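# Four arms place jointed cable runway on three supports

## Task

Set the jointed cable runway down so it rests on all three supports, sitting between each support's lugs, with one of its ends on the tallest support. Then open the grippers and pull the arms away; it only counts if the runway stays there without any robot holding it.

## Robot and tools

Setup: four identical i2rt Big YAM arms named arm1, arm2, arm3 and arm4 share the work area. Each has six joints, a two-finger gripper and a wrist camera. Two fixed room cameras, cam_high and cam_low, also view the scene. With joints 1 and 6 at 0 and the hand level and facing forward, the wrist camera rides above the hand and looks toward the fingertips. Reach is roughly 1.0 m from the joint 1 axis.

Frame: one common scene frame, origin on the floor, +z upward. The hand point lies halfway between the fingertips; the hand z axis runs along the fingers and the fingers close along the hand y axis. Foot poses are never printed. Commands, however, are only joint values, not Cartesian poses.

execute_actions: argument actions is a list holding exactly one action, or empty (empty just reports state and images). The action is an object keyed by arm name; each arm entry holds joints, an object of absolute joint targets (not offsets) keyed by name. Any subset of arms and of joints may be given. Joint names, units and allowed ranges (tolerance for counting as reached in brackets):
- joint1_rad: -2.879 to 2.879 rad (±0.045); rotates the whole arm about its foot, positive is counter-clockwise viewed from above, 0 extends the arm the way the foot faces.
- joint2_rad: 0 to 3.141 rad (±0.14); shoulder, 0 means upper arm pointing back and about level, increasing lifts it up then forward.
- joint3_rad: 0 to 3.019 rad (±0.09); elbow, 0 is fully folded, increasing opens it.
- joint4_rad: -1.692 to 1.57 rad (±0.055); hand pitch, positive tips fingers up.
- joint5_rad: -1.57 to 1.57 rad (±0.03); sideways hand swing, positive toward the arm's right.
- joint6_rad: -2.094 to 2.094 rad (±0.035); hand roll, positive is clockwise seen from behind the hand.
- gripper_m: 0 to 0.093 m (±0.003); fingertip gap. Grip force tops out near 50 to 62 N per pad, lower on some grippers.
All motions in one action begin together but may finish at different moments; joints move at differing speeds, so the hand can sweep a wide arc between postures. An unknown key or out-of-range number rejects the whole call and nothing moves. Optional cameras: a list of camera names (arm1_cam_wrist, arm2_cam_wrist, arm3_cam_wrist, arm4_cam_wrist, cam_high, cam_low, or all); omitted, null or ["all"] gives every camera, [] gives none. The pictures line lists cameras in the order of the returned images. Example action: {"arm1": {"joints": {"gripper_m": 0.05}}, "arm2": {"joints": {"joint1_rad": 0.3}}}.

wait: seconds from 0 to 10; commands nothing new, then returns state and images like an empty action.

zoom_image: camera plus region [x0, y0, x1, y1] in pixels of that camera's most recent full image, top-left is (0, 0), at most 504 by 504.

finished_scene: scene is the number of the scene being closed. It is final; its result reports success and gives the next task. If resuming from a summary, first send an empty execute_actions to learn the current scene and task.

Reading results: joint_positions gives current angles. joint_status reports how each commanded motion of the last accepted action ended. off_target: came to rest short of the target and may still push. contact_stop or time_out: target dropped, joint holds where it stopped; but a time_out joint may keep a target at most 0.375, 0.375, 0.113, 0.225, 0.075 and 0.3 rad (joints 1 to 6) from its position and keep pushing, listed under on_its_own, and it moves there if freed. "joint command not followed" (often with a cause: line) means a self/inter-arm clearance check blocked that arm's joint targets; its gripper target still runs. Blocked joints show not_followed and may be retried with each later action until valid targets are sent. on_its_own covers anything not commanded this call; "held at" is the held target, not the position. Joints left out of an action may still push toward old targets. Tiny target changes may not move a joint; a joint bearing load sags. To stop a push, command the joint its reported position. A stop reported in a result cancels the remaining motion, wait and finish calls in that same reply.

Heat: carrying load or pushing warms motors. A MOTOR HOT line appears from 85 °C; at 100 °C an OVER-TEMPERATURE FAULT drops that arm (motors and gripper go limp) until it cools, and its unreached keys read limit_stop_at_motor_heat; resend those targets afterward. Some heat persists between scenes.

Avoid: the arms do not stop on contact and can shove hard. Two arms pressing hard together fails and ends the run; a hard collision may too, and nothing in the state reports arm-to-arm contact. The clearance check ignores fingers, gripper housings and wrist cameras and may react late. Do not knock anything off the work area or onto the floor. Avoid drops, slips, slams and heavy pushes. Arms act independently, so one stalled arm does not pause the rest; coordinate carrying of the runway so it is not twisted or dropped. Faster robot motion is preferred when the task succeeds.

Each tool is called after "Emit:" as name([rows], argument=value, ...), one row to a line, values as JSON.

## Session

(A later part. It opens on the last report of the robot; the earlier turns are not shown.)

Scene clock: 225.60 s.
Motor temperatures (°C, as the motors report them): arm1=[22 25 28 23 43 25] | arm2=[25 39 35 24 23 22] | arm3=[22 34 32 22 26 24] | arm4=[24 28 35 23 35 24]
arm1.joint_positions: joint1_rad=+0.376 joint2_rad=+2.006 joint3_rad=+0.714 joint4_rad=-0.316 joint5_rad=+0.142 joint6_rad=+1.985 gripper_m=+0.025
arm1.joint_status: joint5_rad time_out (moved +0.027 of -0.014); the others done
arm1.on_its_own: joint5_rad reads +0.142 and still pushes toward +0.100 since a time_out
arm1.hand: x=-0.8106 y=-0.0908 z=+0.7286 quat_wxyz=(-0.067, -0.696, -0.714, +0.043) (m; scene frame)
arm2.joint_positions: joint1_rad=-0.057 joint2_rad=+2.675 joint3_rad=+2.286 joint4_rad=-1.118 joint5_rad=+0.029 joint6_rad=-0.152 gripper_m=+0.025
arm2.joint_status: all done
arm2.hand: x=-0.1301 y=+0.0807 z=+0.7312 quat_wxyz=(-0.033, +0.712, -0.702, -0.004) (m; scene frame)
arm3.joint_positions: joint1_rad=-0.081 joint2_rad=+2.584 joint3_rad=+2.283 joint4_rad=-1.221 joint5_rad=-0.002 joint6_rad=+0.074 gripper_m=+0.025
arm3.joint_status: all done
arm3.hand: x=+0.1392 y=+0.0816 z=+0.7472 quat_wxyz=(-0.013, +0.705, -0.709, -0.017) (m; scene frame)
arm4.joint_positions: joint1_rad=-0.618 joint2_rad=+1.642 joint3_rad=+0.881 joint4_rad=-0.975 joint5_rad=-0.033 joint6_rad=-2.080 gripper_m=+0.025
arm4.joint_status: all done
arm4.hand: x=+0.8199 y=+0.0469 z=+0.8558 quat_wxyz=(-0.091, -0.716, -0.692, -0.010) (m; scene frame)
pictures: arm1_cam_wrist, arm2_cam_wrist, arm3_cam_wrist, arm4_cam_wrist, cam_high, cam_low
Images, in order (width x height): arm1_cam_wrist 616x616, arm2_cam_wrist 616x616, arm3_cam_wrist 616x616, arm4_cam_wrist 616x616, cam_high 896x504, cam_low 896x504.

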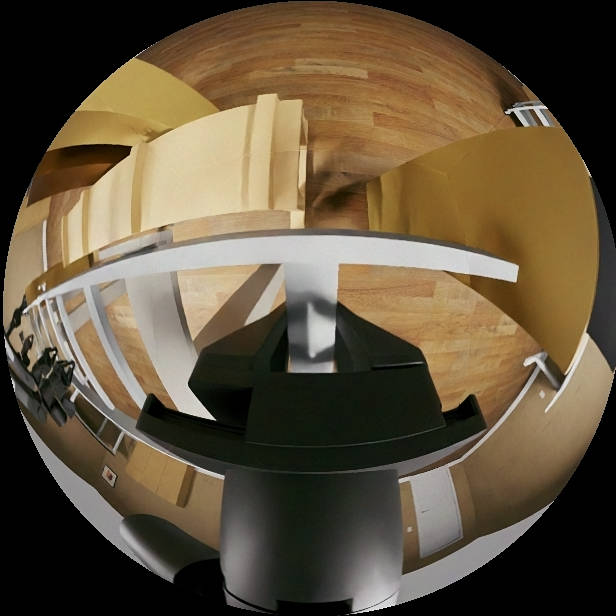

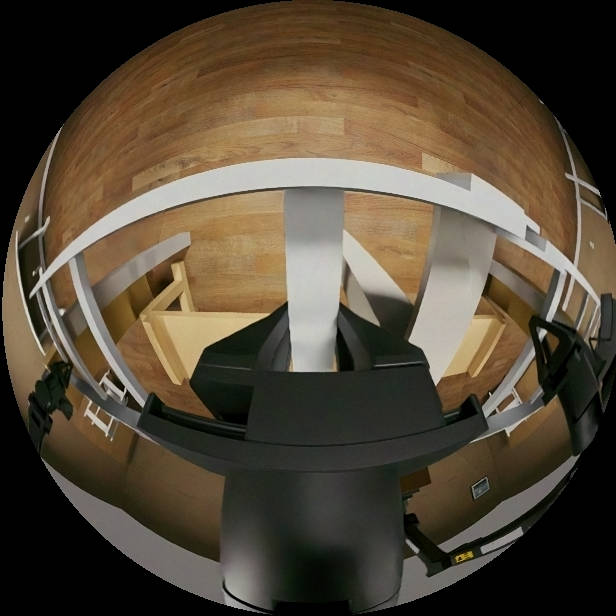

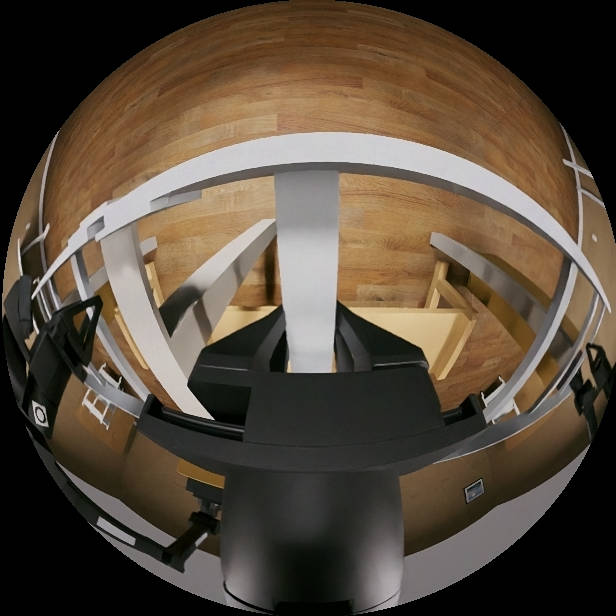

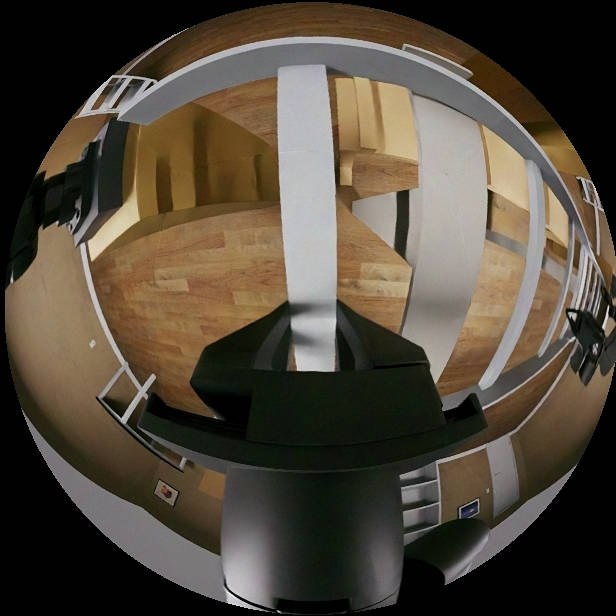

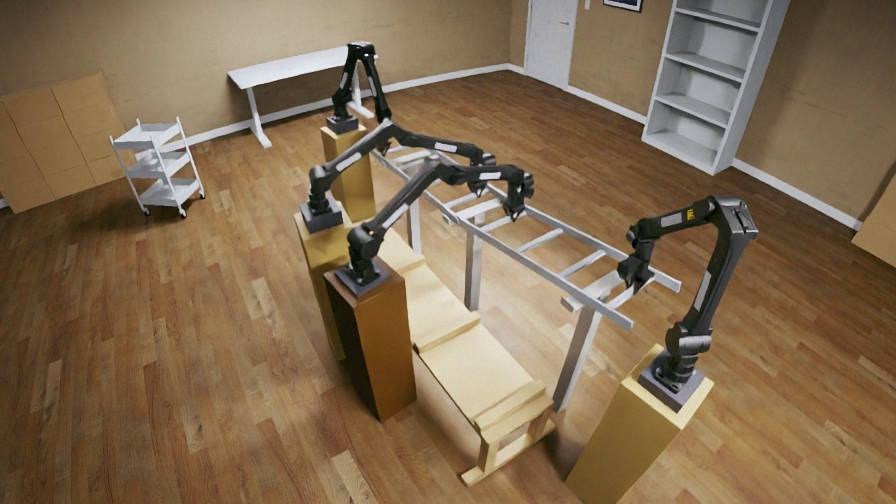

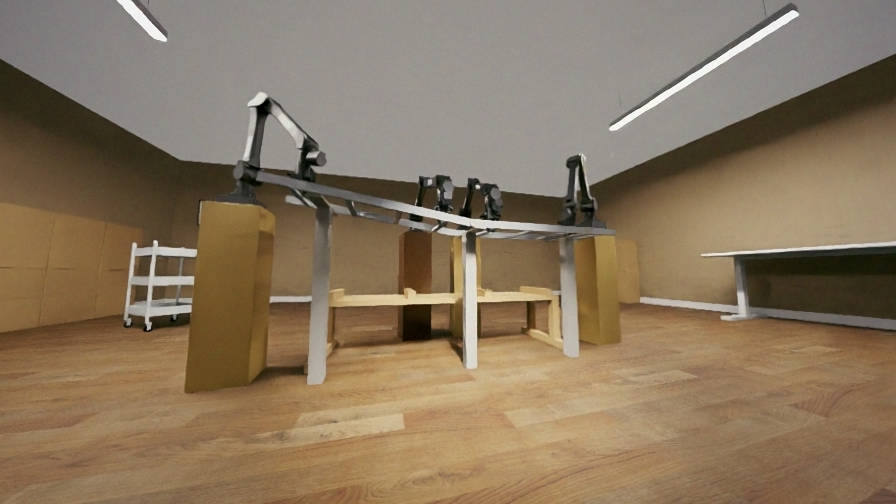

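Emit:
execute_actions([
  {"arm1":{"joints":{"joint1_rad":0.52,"joint2_rad":1.9,"joint4_rad":-0.4,"joint6_rad":2.07}},"arm2":{"joints":{"joint2_rad":2.55,"joint3_rad":2.25,"joint4_rad":-1.22}},"arm3":{"joints":{"joint2_rad":2.45,"joint3_rad":2.22,"joint4_rad":-1.32}},"arm4":{"joints":{"joint1_rad":-0.52,"joint2_rad":1.55,"joint3_rad":0.92,"joint6_rad":-2.0}}},
])

Scene clock: 233.83 s.
Motor temperatures (°C, as the motors report them): arm1=[22 25 28 23 41 25] | arm2=[25 40 34 24 24 22] | arm3=[22 35 30 22 26 23] | arm4=[24 28 34 23 32 24]
arm1.joint_positions: joint1_rad=+0.409 joint2_rad=+1.973 joint3_rad=+0.715 joint4_rad=-0.393 joint5_rad=+0.166 joint6_rad=+2.025 gripper_m=+0.025
arm1.joint_status: joint1_rad time_out (moved +0.034 of +0.144); joint6_rad time_out (moved +0.040 of +0.085); the others done
arm1.on_its_own: joint1_rad reads +0.409 and still pushes toward +0.520 since a time_out; joint5_rad reads +0.166 and still pushes toward +0.100 since a time_out; joint6_rad reads +2.025 and still pushes toward +2.070 since a time_out
arm1.hand: x=-0.8207 y=-0.0874 z=+0.7404 quat_wxyz=(-0.074, -0.696, -0.712, +0.064) (m; scene frame)
arm2.joint_positions: joint1_rad=-0.047 joint2_rad=+2.664 joint3_rad=+2.271 joint4_rad=-1.113 joint5_rad=+0.020 joint6_rad=-0.144 gripper_m=+0.025
arm2.joint_status: joint4_rad time_out (moved +0.005 of -0.102); the others done
arm2.on_its_own: joint4_rad reads -1.113 and still pushes toward -1.220 since a time_out
arm2.hand: x=-0.1391 y=+0.0808 z=+0.7342 quat_wxyz=(-0.032, +0.712, -0.701, -0.008) (m; scene frame)
arm3.joint_positions: joint1_rad=-0.072 joint2_rad=+2.569 joint3_rad=+2.255 joint4_rad=-1.195 joint5_rad=-0.009 joint6_rad=+0.082 gripper_m=+0.025
arm3.joint_status: joint4_rad time_out (moved +0.025 of -0.099); the others done
arm3.on_its_own: joint4_rad reads -1.195 and still pushes toward -1.320 since a time_out
arm3.hand: x=+0.1312 y=+0.0804 z=+0.7481 quat_wxyz=(-0.015, +0.705, -0.709, -0.024) (m; scene frame)
arm4.joint_positions: joint1_rad=-0.570 joint2_rad=+1.638 joint3_rad=+0.873 joint4_rad=-0.939 joint5_rad=+0.024 joint6_rad=-2.050 gripper_m=+0.025
arm4.joint_status: joint1_rad time_out (moved +0.048 of +0.098); joint6_rad time_out (moved +0.030 of +0.080); the others done
arm4.on_its_own: joint1_rad reads -0.570 and still pushes toward -0.520 since a time_out; joint6_rad reads -2.050 and still pushes toward -2.000 since a time_out
arm4.hand: x=+0.8119 y=+0.0429 z=+0.8537 quat_wxyz=(-0.068, -0.709, -0.701, -0.035) (m; scene frame)
pictures: arm1_cam_wrist, arm2_cam_wrist, arm3_cam_wrist, arm4_cam_wrist, cam_high, cam_low
Images, in order (width x height): arm1_cam_wrist 616x616, arm2_cam_wrist 616x616, arm3_cam_wrist 616x616, arm4_cam_wrist 616x616, cam_high 896x504, cam_low 896x504.

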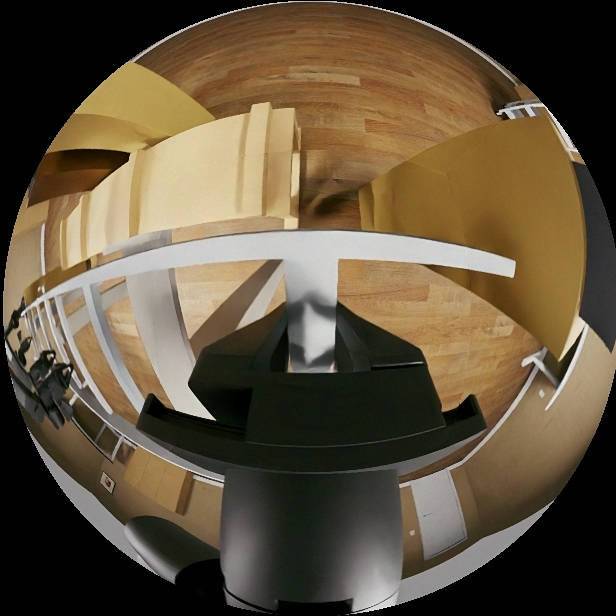

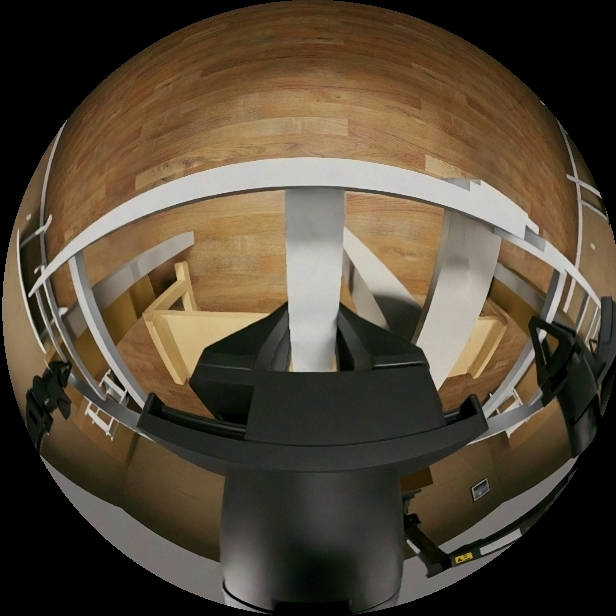

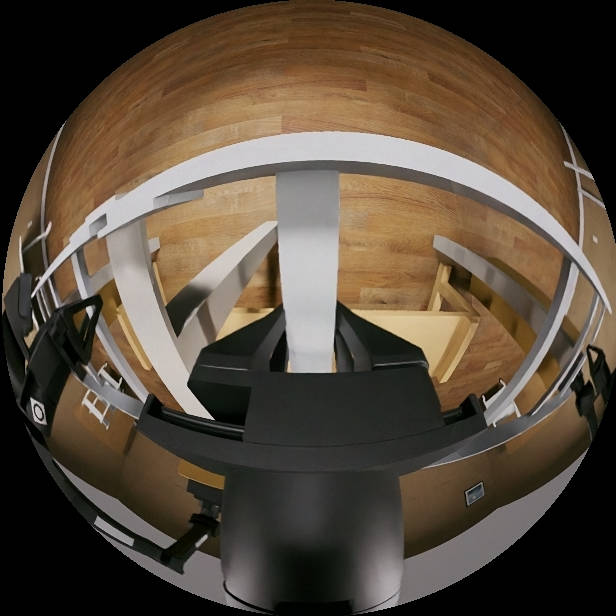

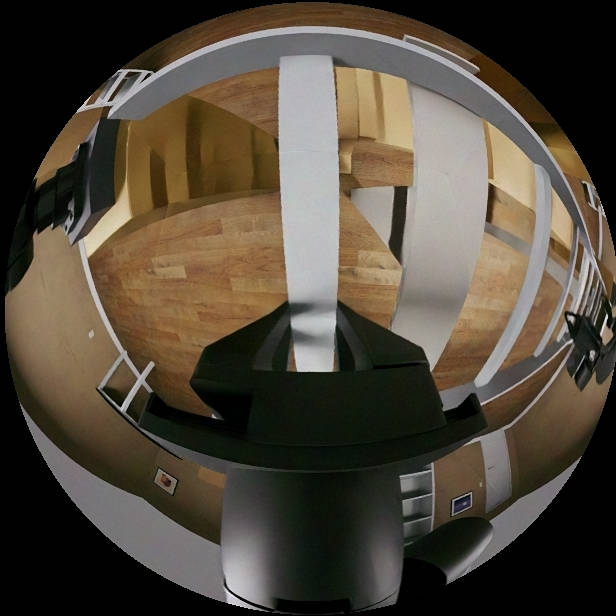

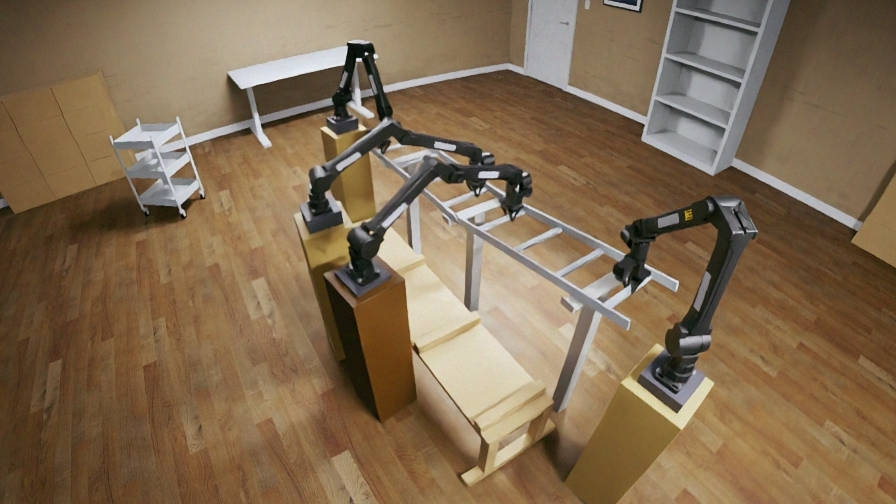

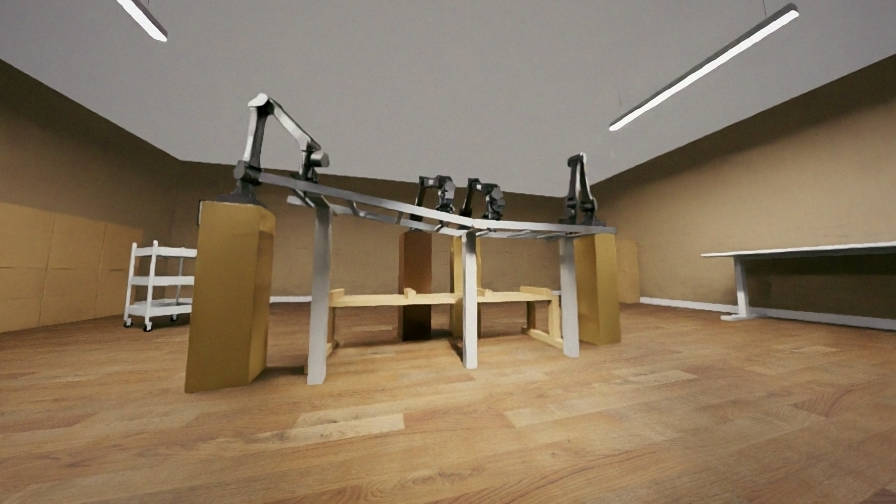

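Emit:
execute_actions([
  {"arm1":{"joints":{"joint1_rad":0.41,"joint2_rad":2.0,"joint6_rad":2.02,"gripper_m":0.09}},"arm2":{"joints":{"joint2_rad":2.64,"joint4_rad":-1.12,"gripper_m":0.09}},"arm3":{"joints":{"joint2_rad":2.55,"joint4_rad":-1.2,"gripper_m":0.09}},"arm4":{"joints":{"joint1_rad":-0.57,"joint2_rad":1.62,"joint6_rad":-2.05,"gripper_m":0.09}}},
], cameras=[])

Emit:
execute_actions([
  {"arm1":{"joints":{"joint2_rad":1.4,"joint3_rad":0.9,"joint4_rad":-1.05}},"arm2":{"joints":{"joint2_rad":2.3,"joint4_rad":-1.5}},"arm3":{"joints":{"joint2_rad":2.2,"joint4_rad":-1.55}},"arm4":{"joints":{"joint2_rad":1.2,"joint3_rad":1.1,"joint4_rad":-1.45}}},
])

Scene clock: 240.57 s.
Motor temperatures (°C, as the motors report them): arm1=[22 25 28 23 41 25] | arm2=[25 41 33 24 24 22] | arm3=[22 36 29 23 26 23] | arm4=[24 29 33 23 31 24]
arm1.joint_positions: joint1_rad=+0.419 joint2_rad=+1.990 joint3_rad=+0.737 joint4_rad=-0.395 joint5_rad=+0.102 joint6_rad=+2.023 gripper_m=+0.090
arm1.joint_status: all done
arm1.on_its_own: joint5_rad moved -0.064 to your old target +0.100
arm1.hand: x=-0.8200 y=-0.0713 z=+0.7357 quat_wxyz=(-0.044, -0.694, -0.716, +0.053) (m; scene frame)
arm2.joint_positions: joint1_rad=-0.047 joint2_rad=+2.647 joint3_rad=+2.257 joint4_rad=-1.133 joint5_rad=+0.003 joint6_rad=-0.143 gripper_m=+0.090
arm2.joint_status: all done
arm2.hand: x=-0.1428 y=+0.0752 z=+0.7406 quat_wxyz=(-0.019, +0.712, -0.701, -0.009) (m; scene frame)
arm3.joint_positions: joint1_rad=-0.072 joint2_rad=+2.554 joint3_rad=+2.226 joint4_rad=-1.213 joint5_rad=-0.003 joint6_rad=+0.082 gripper_m=+0.090
arm3.joint_status: all done
arm3.hand: x=+0.1333 y=+0.0690 z=+0.7478 quat_wxyz=(-0.007, +0.705, -0.709, -0.011) (m; scene frame)
arm4.joint_positions: joint1_rad=-0.571 joint2_rad=+1.634 joint3_rad=+0.879 joint4_rad=-0.939 joint5_rad=+0.002 joint6_rad=-2.050 gripper_m=+0.090
arm4.joint_status: all done
arm4.hand: x=+0.8070 y=+0.0417 z=+0.8565 quat_wxyz=(-0.066, -0.710, -0.701, -0.023) (m; scene frame)
pictures: none
No camera images: the call's "cameras" was empty. Leave "cameras" out to get every camera's image.

Scene clock: 242.20 s.
Motor temperatures (°C, as the motors report them): arm1=[22 25 28 23 40 25] | arm2=[25 41 33 24 23 22] | arm3=[22 36 30 23 26 23] | arm4=[24 29 33 23 30 24]
arm1.joint_positions: joint1_rad=+0.419 joint2_rad=+1.402 joint3_rad=+0.887 joint4_rad=-1.042 joint5_rad=+0.102 joint6_rad=+2.023 gripper_m=+0.090
arm1.joint_status: all done
arm1.hand: x=-0.8025 y=-0.0582 z=+0.9763 quat_wxyz=(-0.058, -0.696, -0.715, +0.010) (m; scene frame)
arm2.joint_positions: joint1_rad=-0.047 joint2_rad=+2.308 joint3_rad=+2.239 joint4_rad=-1.490 joint5_rad=+0.003 joint6_rad=-0.143 gripper_m=+0.090
arm2.joint_status: all done
arm2.hand: x=-0.1491 y=+0.0353 z=+0.9746 quat_wxyz=(-0.005, +0.713, -0.702, +0.001) (m; scene frame)
arm3.joint_positions: joint1_rad=-0.072 joint2_rad=+2.224 joint3_rad=+2.205 joint4_rad=-1.540 joint5_rad=-0.003 joint6_rad=+0.082 gripper_m=+0.090
arm3.joint_status: all done
arm3.hand: x=+0.1373 y=+0.0172 z=+0.9701 quat_wxyz=(-0.001, +0.705, -0.709, -0.004) (m; scene frame)
arm4.joint_positions: joint1_rad=-0.571 joint2_rad=+1.187 joint3_rad=+1.074 joint4_rad=-1.436 joint5_rad=+0.002 joint6_rad=-2.050 gripper_m=+0.090
arm4.joint_status: all done
arm4.hand: x=+0.8329 y=+0.0269 z=+1.0770 quat_wxyz=(+0.003, -0.712, -0.702, -0.002) (m; scene frame)
pictures: arm1_cam_wrist, arm2_cam_wrist, arm3_cam_wrist, arm4_cam_wrist, cam_high, cam_low
Images, in order (width x height): arm1_cam_wrist 616x616, arm2_cam_wrist 616x616, arm3_cam_wrist 616x616, arm4_cam_wrist 616x616, cam_high 896x504, cam_low 896x504.

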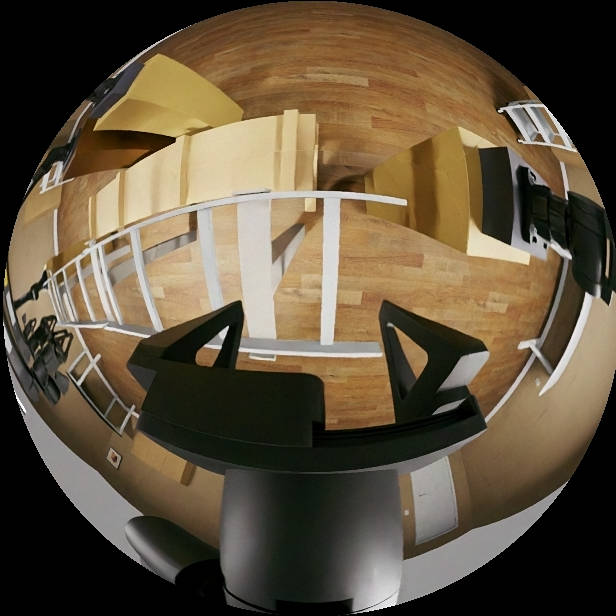

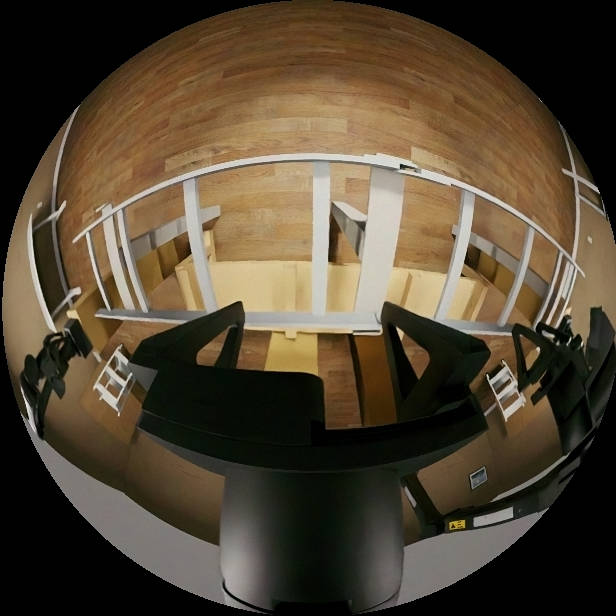

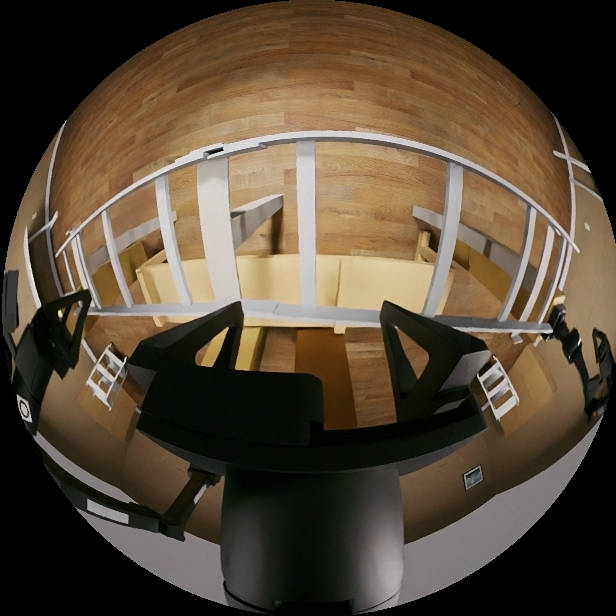

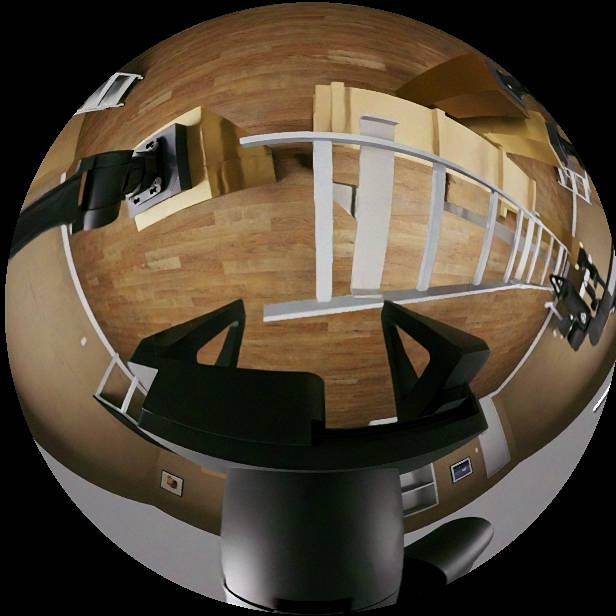

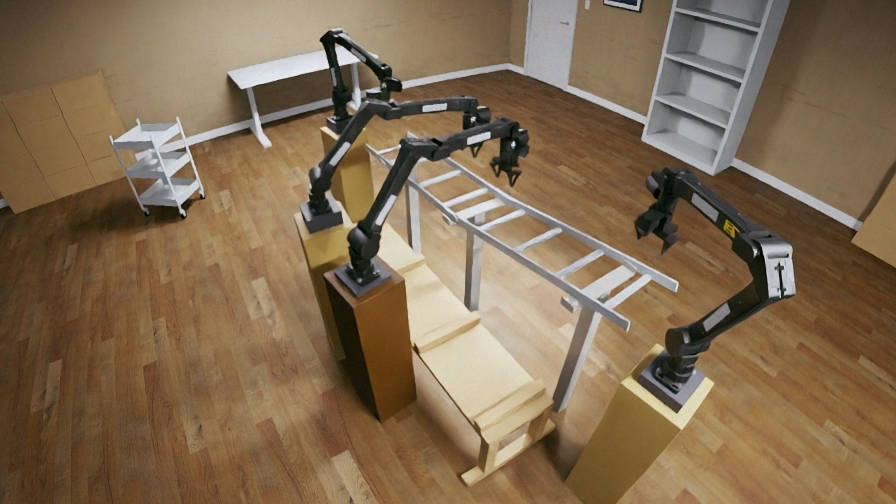

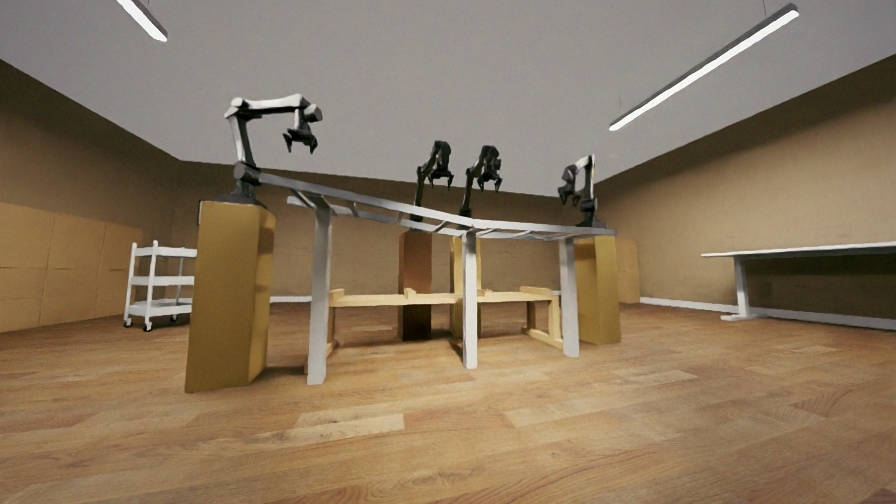

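Emit:
execute_actions([
  {"arm4":{"joints":{"joint2_rad":1.64,"joint3_rad":0.88,"joint4_rad":-0.9}}},
], cameras=["arm4_cam_wrist"])

Emit:
execute_actions([
  {"arm4":{"joints":{"gripper_m":0}}},
], cameras=[])

Emit:
execute_actions([
  {"arm4":{"joints":{"joint1_rad":-0.44,"joint2_rad":1.58,"joint3_rad":0.85,"joint6_rad":-1.93}}},
])

Scene clock: 248.43 s.
Motor temperatures (°C, as the motors report them): arm1=[22 25 28 23 37 25] | arm2=[25 40 34 24 23 22] | arm3=[22 35 30 22 26 23] | arm4=[24 28 32 23 29 24]
arm1.joint_positions: joint1_rad=+0.419 joint2_rad=+1.402 joint3_rad=+0.887 joint4_rad=-1.042 joint5_rad=+0.102 joint6_rad=+2.023 gripper_m=+0.090
arm1.joint_status: not commanded
arm1.hand: x=-0.8025 y=-0.0582 z=+0.9763 quat_wxyz=(-0.058, -0.696, -0.715, +0.010) (m; scene frame)
arm2.joint_positions: joint1_rad=-0.047 joint2_rad=+2.308 joint3_rad=+2.239 joint4_rad=-1.490 joint5_rad=+0.003 joint6_rad=-0.143 gripper_m=+0.090
arm2.joint_status: not commanded
arm2.hand: x=-0.1491 y=+0.0353 z=+0.9746 quat_wxyz=(-0.005, +0.713, -0.702, +0.001) (m; scene frame)
arm3.joint_positions: joint1_rad=-0.072 joint2_rad=+2.224 joint3_rad=+2.205 joint4_rad=-1.540 joint5_rad=-0.003 joint6_rad=+0.082 gripper_m=+0.090
arm3.joint_status: not commanded
arm3.hand: x=+0.1373 y=+0.0172 z=+0.9701 quat_wxyz=(-0.001, +0.705, -0.709, -0.004) (m; scene frame)
arm4.joint_positions: joint1_rad=-0.571 joint2_rad=+1.645 joint3_rad=+0.865 joint4_rad=-0.914 joint5_rad=+0.002 joint6_rad=-2.050 gripper_m=+0.090
arm4.joint_status: all done
arm4.hand: x=+0.8092 y=+0.0405 z=+0.8487 quat_wxyz=(-0.066, -0.710, -0.701, -0.023) (m; scene frame)
pictures: arm4_cam_wrist
Images, in order (width x height): arm4_cam_wrist 616x616.

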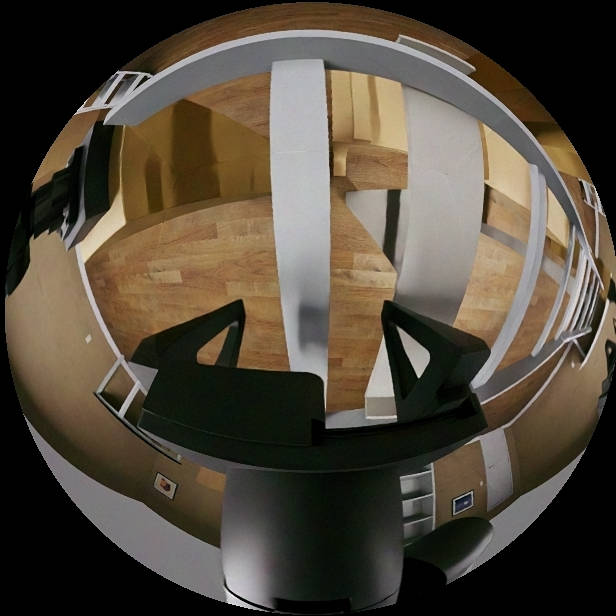

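Scene clock: 249.13 s.
Motor temperatures (°C, as the motors report them): arm1=[22 24 29 23 37 25] | arm2=[25 40 34 24 23 22] | arm3=[22 35 30 22 26 23] | arm4=[24 28 32 23 29 24]
arm1.joint_positions: joint1_rad=+0.419 joint2_rad=+1.402 joint3_rad=+0.887 joint4_rad=-1.042 joint5_rad=+0.102 joint6_rad=+2.023 gripper_m=+0.090
arm1.joint_status: not commanded
arm1.hand: x=-0.8025 y=-0.0582 z=+0.9763 quat_wxyz=(-0.058, -0.696, -0.715, +0.010) (m; scene frame)
arm2.joint_positions: joint1_rad=-0.047 joint2_rad=+2.308 joint3_rad=+2.239 joint4_rad=-1.490 joint5_rad=+0.003 joint6_rad=-0.143 gripper_m=+0.090
arm2.joint_status: not commanded
arm2.hand: x=-0.1491 y=+0.0353 z=+0.9746 quat_wxyz=(-0.005, +0.713, -0.702, +0.001) (m; scene frame)
arm3.joint_positions: joint1_rad=-0.072 joint2_rad=+2.224 joint3_rad=+2.205 joint4_rad=-1.540 joint5_rad=-0.003 joint6_rad=+0.082 gripper_m=+0.090
arm3.joint_status: not commanded
arm3.hand: x=+0.1373 y=+0.0172 z=+0.9701 quat_wxyz=(-0.001, +0.705, -0.709, -0.004) (m; scene frame)
arm4.joint_positions: joint1_rad=-0.572 joint2_rad=+1.645 joint3_rad=+0.861 joint4_rad=-0.920 joint5_rad=+0.009 joint6_rad=-2.058 gripper_m=+0.024
arm4.joint_status: gripper_m off_target (ended at +0.024, target +0.000)
arm4.hand: x=+0.8131 y=+0.0402 z=+0.8481 quat_wxyz=(-0.070, -0.707, -0.703, -0.028) (m; scene frame)
pictures: none
No camera images: the call's "cameras" was empty. Leave "cameras" out to get every camera's image.

Scene clock: 251.03 s.
Motor temperatures (°C, as the motors report them): arm1=[22 24 29 23 36 25] | arm2=[25 40 34 24 23 22] | arm3=[22 34 30 22 26 23] | arm4=[24 28 32 23 30 24]
arm1.joint_positions: joint1_rad=+0.419 joint2_rad=+1.402 joint3_rad=+0.887 joint4_rad=-1.042 joint5_rad=+0.102 joint6_rad=+2.023 gripper_m=+0.090
arm1.joint_status: not commanded
arm1.hand: x=-0.8025 y=-0.0582 z=+0.9763 quat_wxyz=(-0.058, -0.696, -0.715, +0.010) (m; scene frame)
arm2.joint_positions: joint1_rad=-0.047 joint2_rad=+2.308 joint3_rad=+2.239 joint4_rad=-1.490 joint5_rad=+0.003 joint6_rad=-0.143 gripper_m=+0.090
arm2.joint_status: not commanded
arm2.hand: x=-0.1491 y=+0.0353 z=+0.9746 quat_wxyz=(-0.005, +0.713, -0.702, +0.001) (m; scene frame)
arm3.joint_positions: joint1_rad=-0.072 joint2_rad=+2.224 joint3_rad=+2.205 joint4_rad=-1.540 joint5_rad=-0.003 joint6_rad=+0.082 gripper_m=+0.090
arm3.joint_status: not commanded
arm3.hand: x=+0.1373 y=+0.0172 z=+0.9701 quat_wxyz=(-0.001, +0.705, -0.709, -0.004) (m; scene frame)
arm4.joint_positions: joint1_rad=-0.541 joint2_rad=+1.635 joint3_rad=+0.850 joint4_rad=-0.904 joint5_rad=+0.064 joint6_rad=-2.017 gripper_m=+0.024
arm4.joint_status: joint1_rad time_out (moved +0.031 of +0.132); joint6_rad time_out (moved +0.041 of +0.128); the others done
arm4.on_its_own: joint1_rad reads -0.541 and still pushes toward -0.440 since a time_out; joint6_rad reads -2.017 and still pushes toward -1.930 since a time_out
arm4.hand: x=+0.8124 y=+0.0387 z=+0.8486 quat_wxyz=(-0.053, -0.710, -0.701, -0.053) (m; scene frame)
pictures: arm1_cam_wrist, arm2_cam_wrist, arm3_cam_wrist, arm4_cam_wrist, cam_high, cam_low
Images, in order (width x height): arm1_cam_wrist 616x616, arm2_cam_wrist 616x616, arm3_cam_wrist 616x616, arm4_cam_wrist 616x616, cam_high 896x504, cam_low 896x504.

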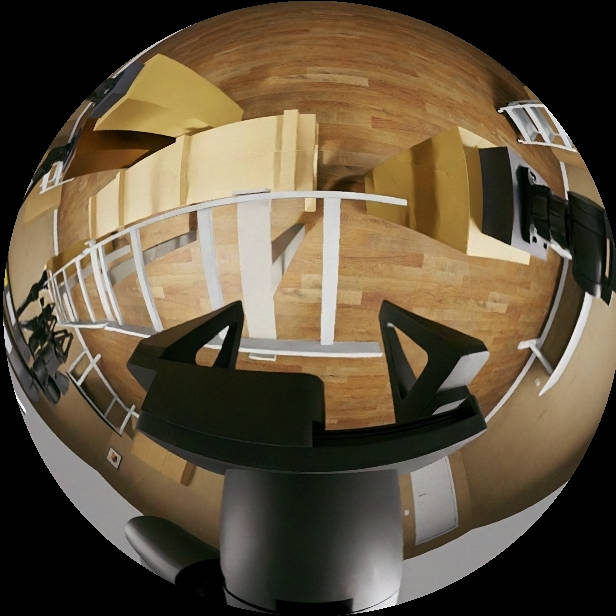

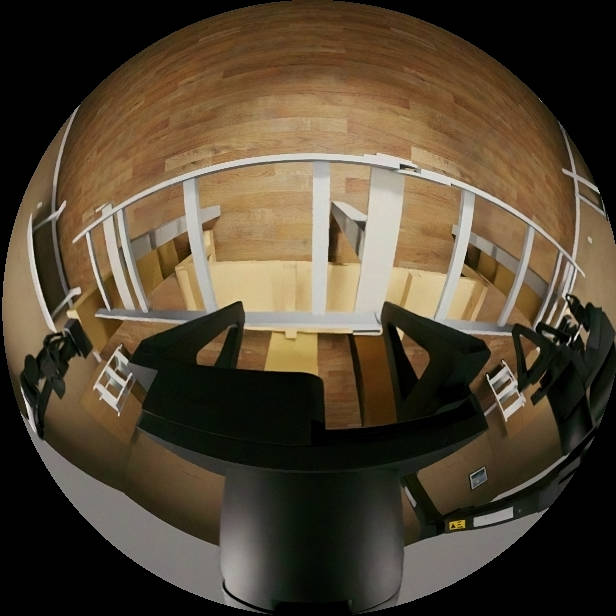

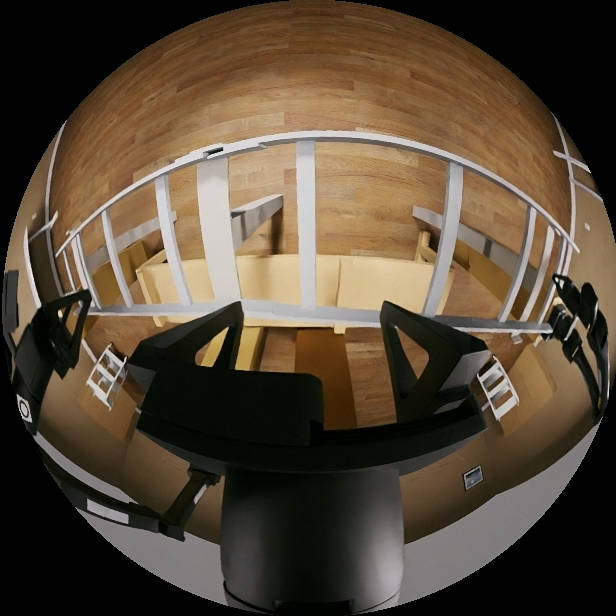

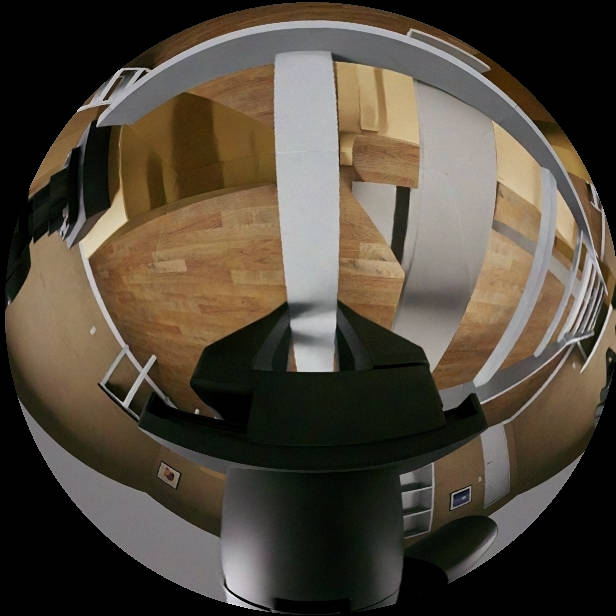

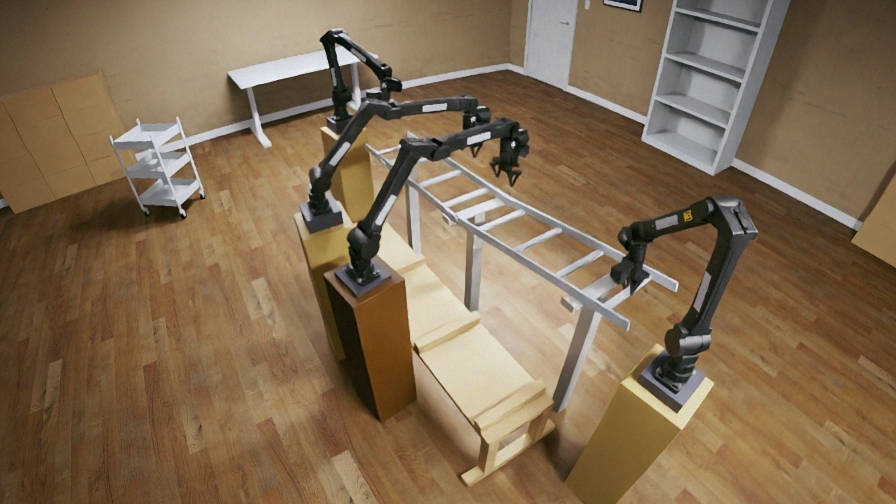

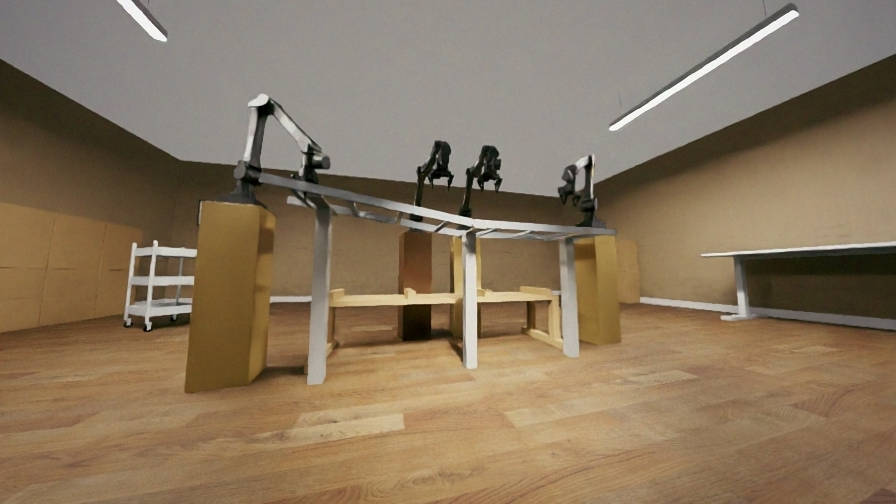

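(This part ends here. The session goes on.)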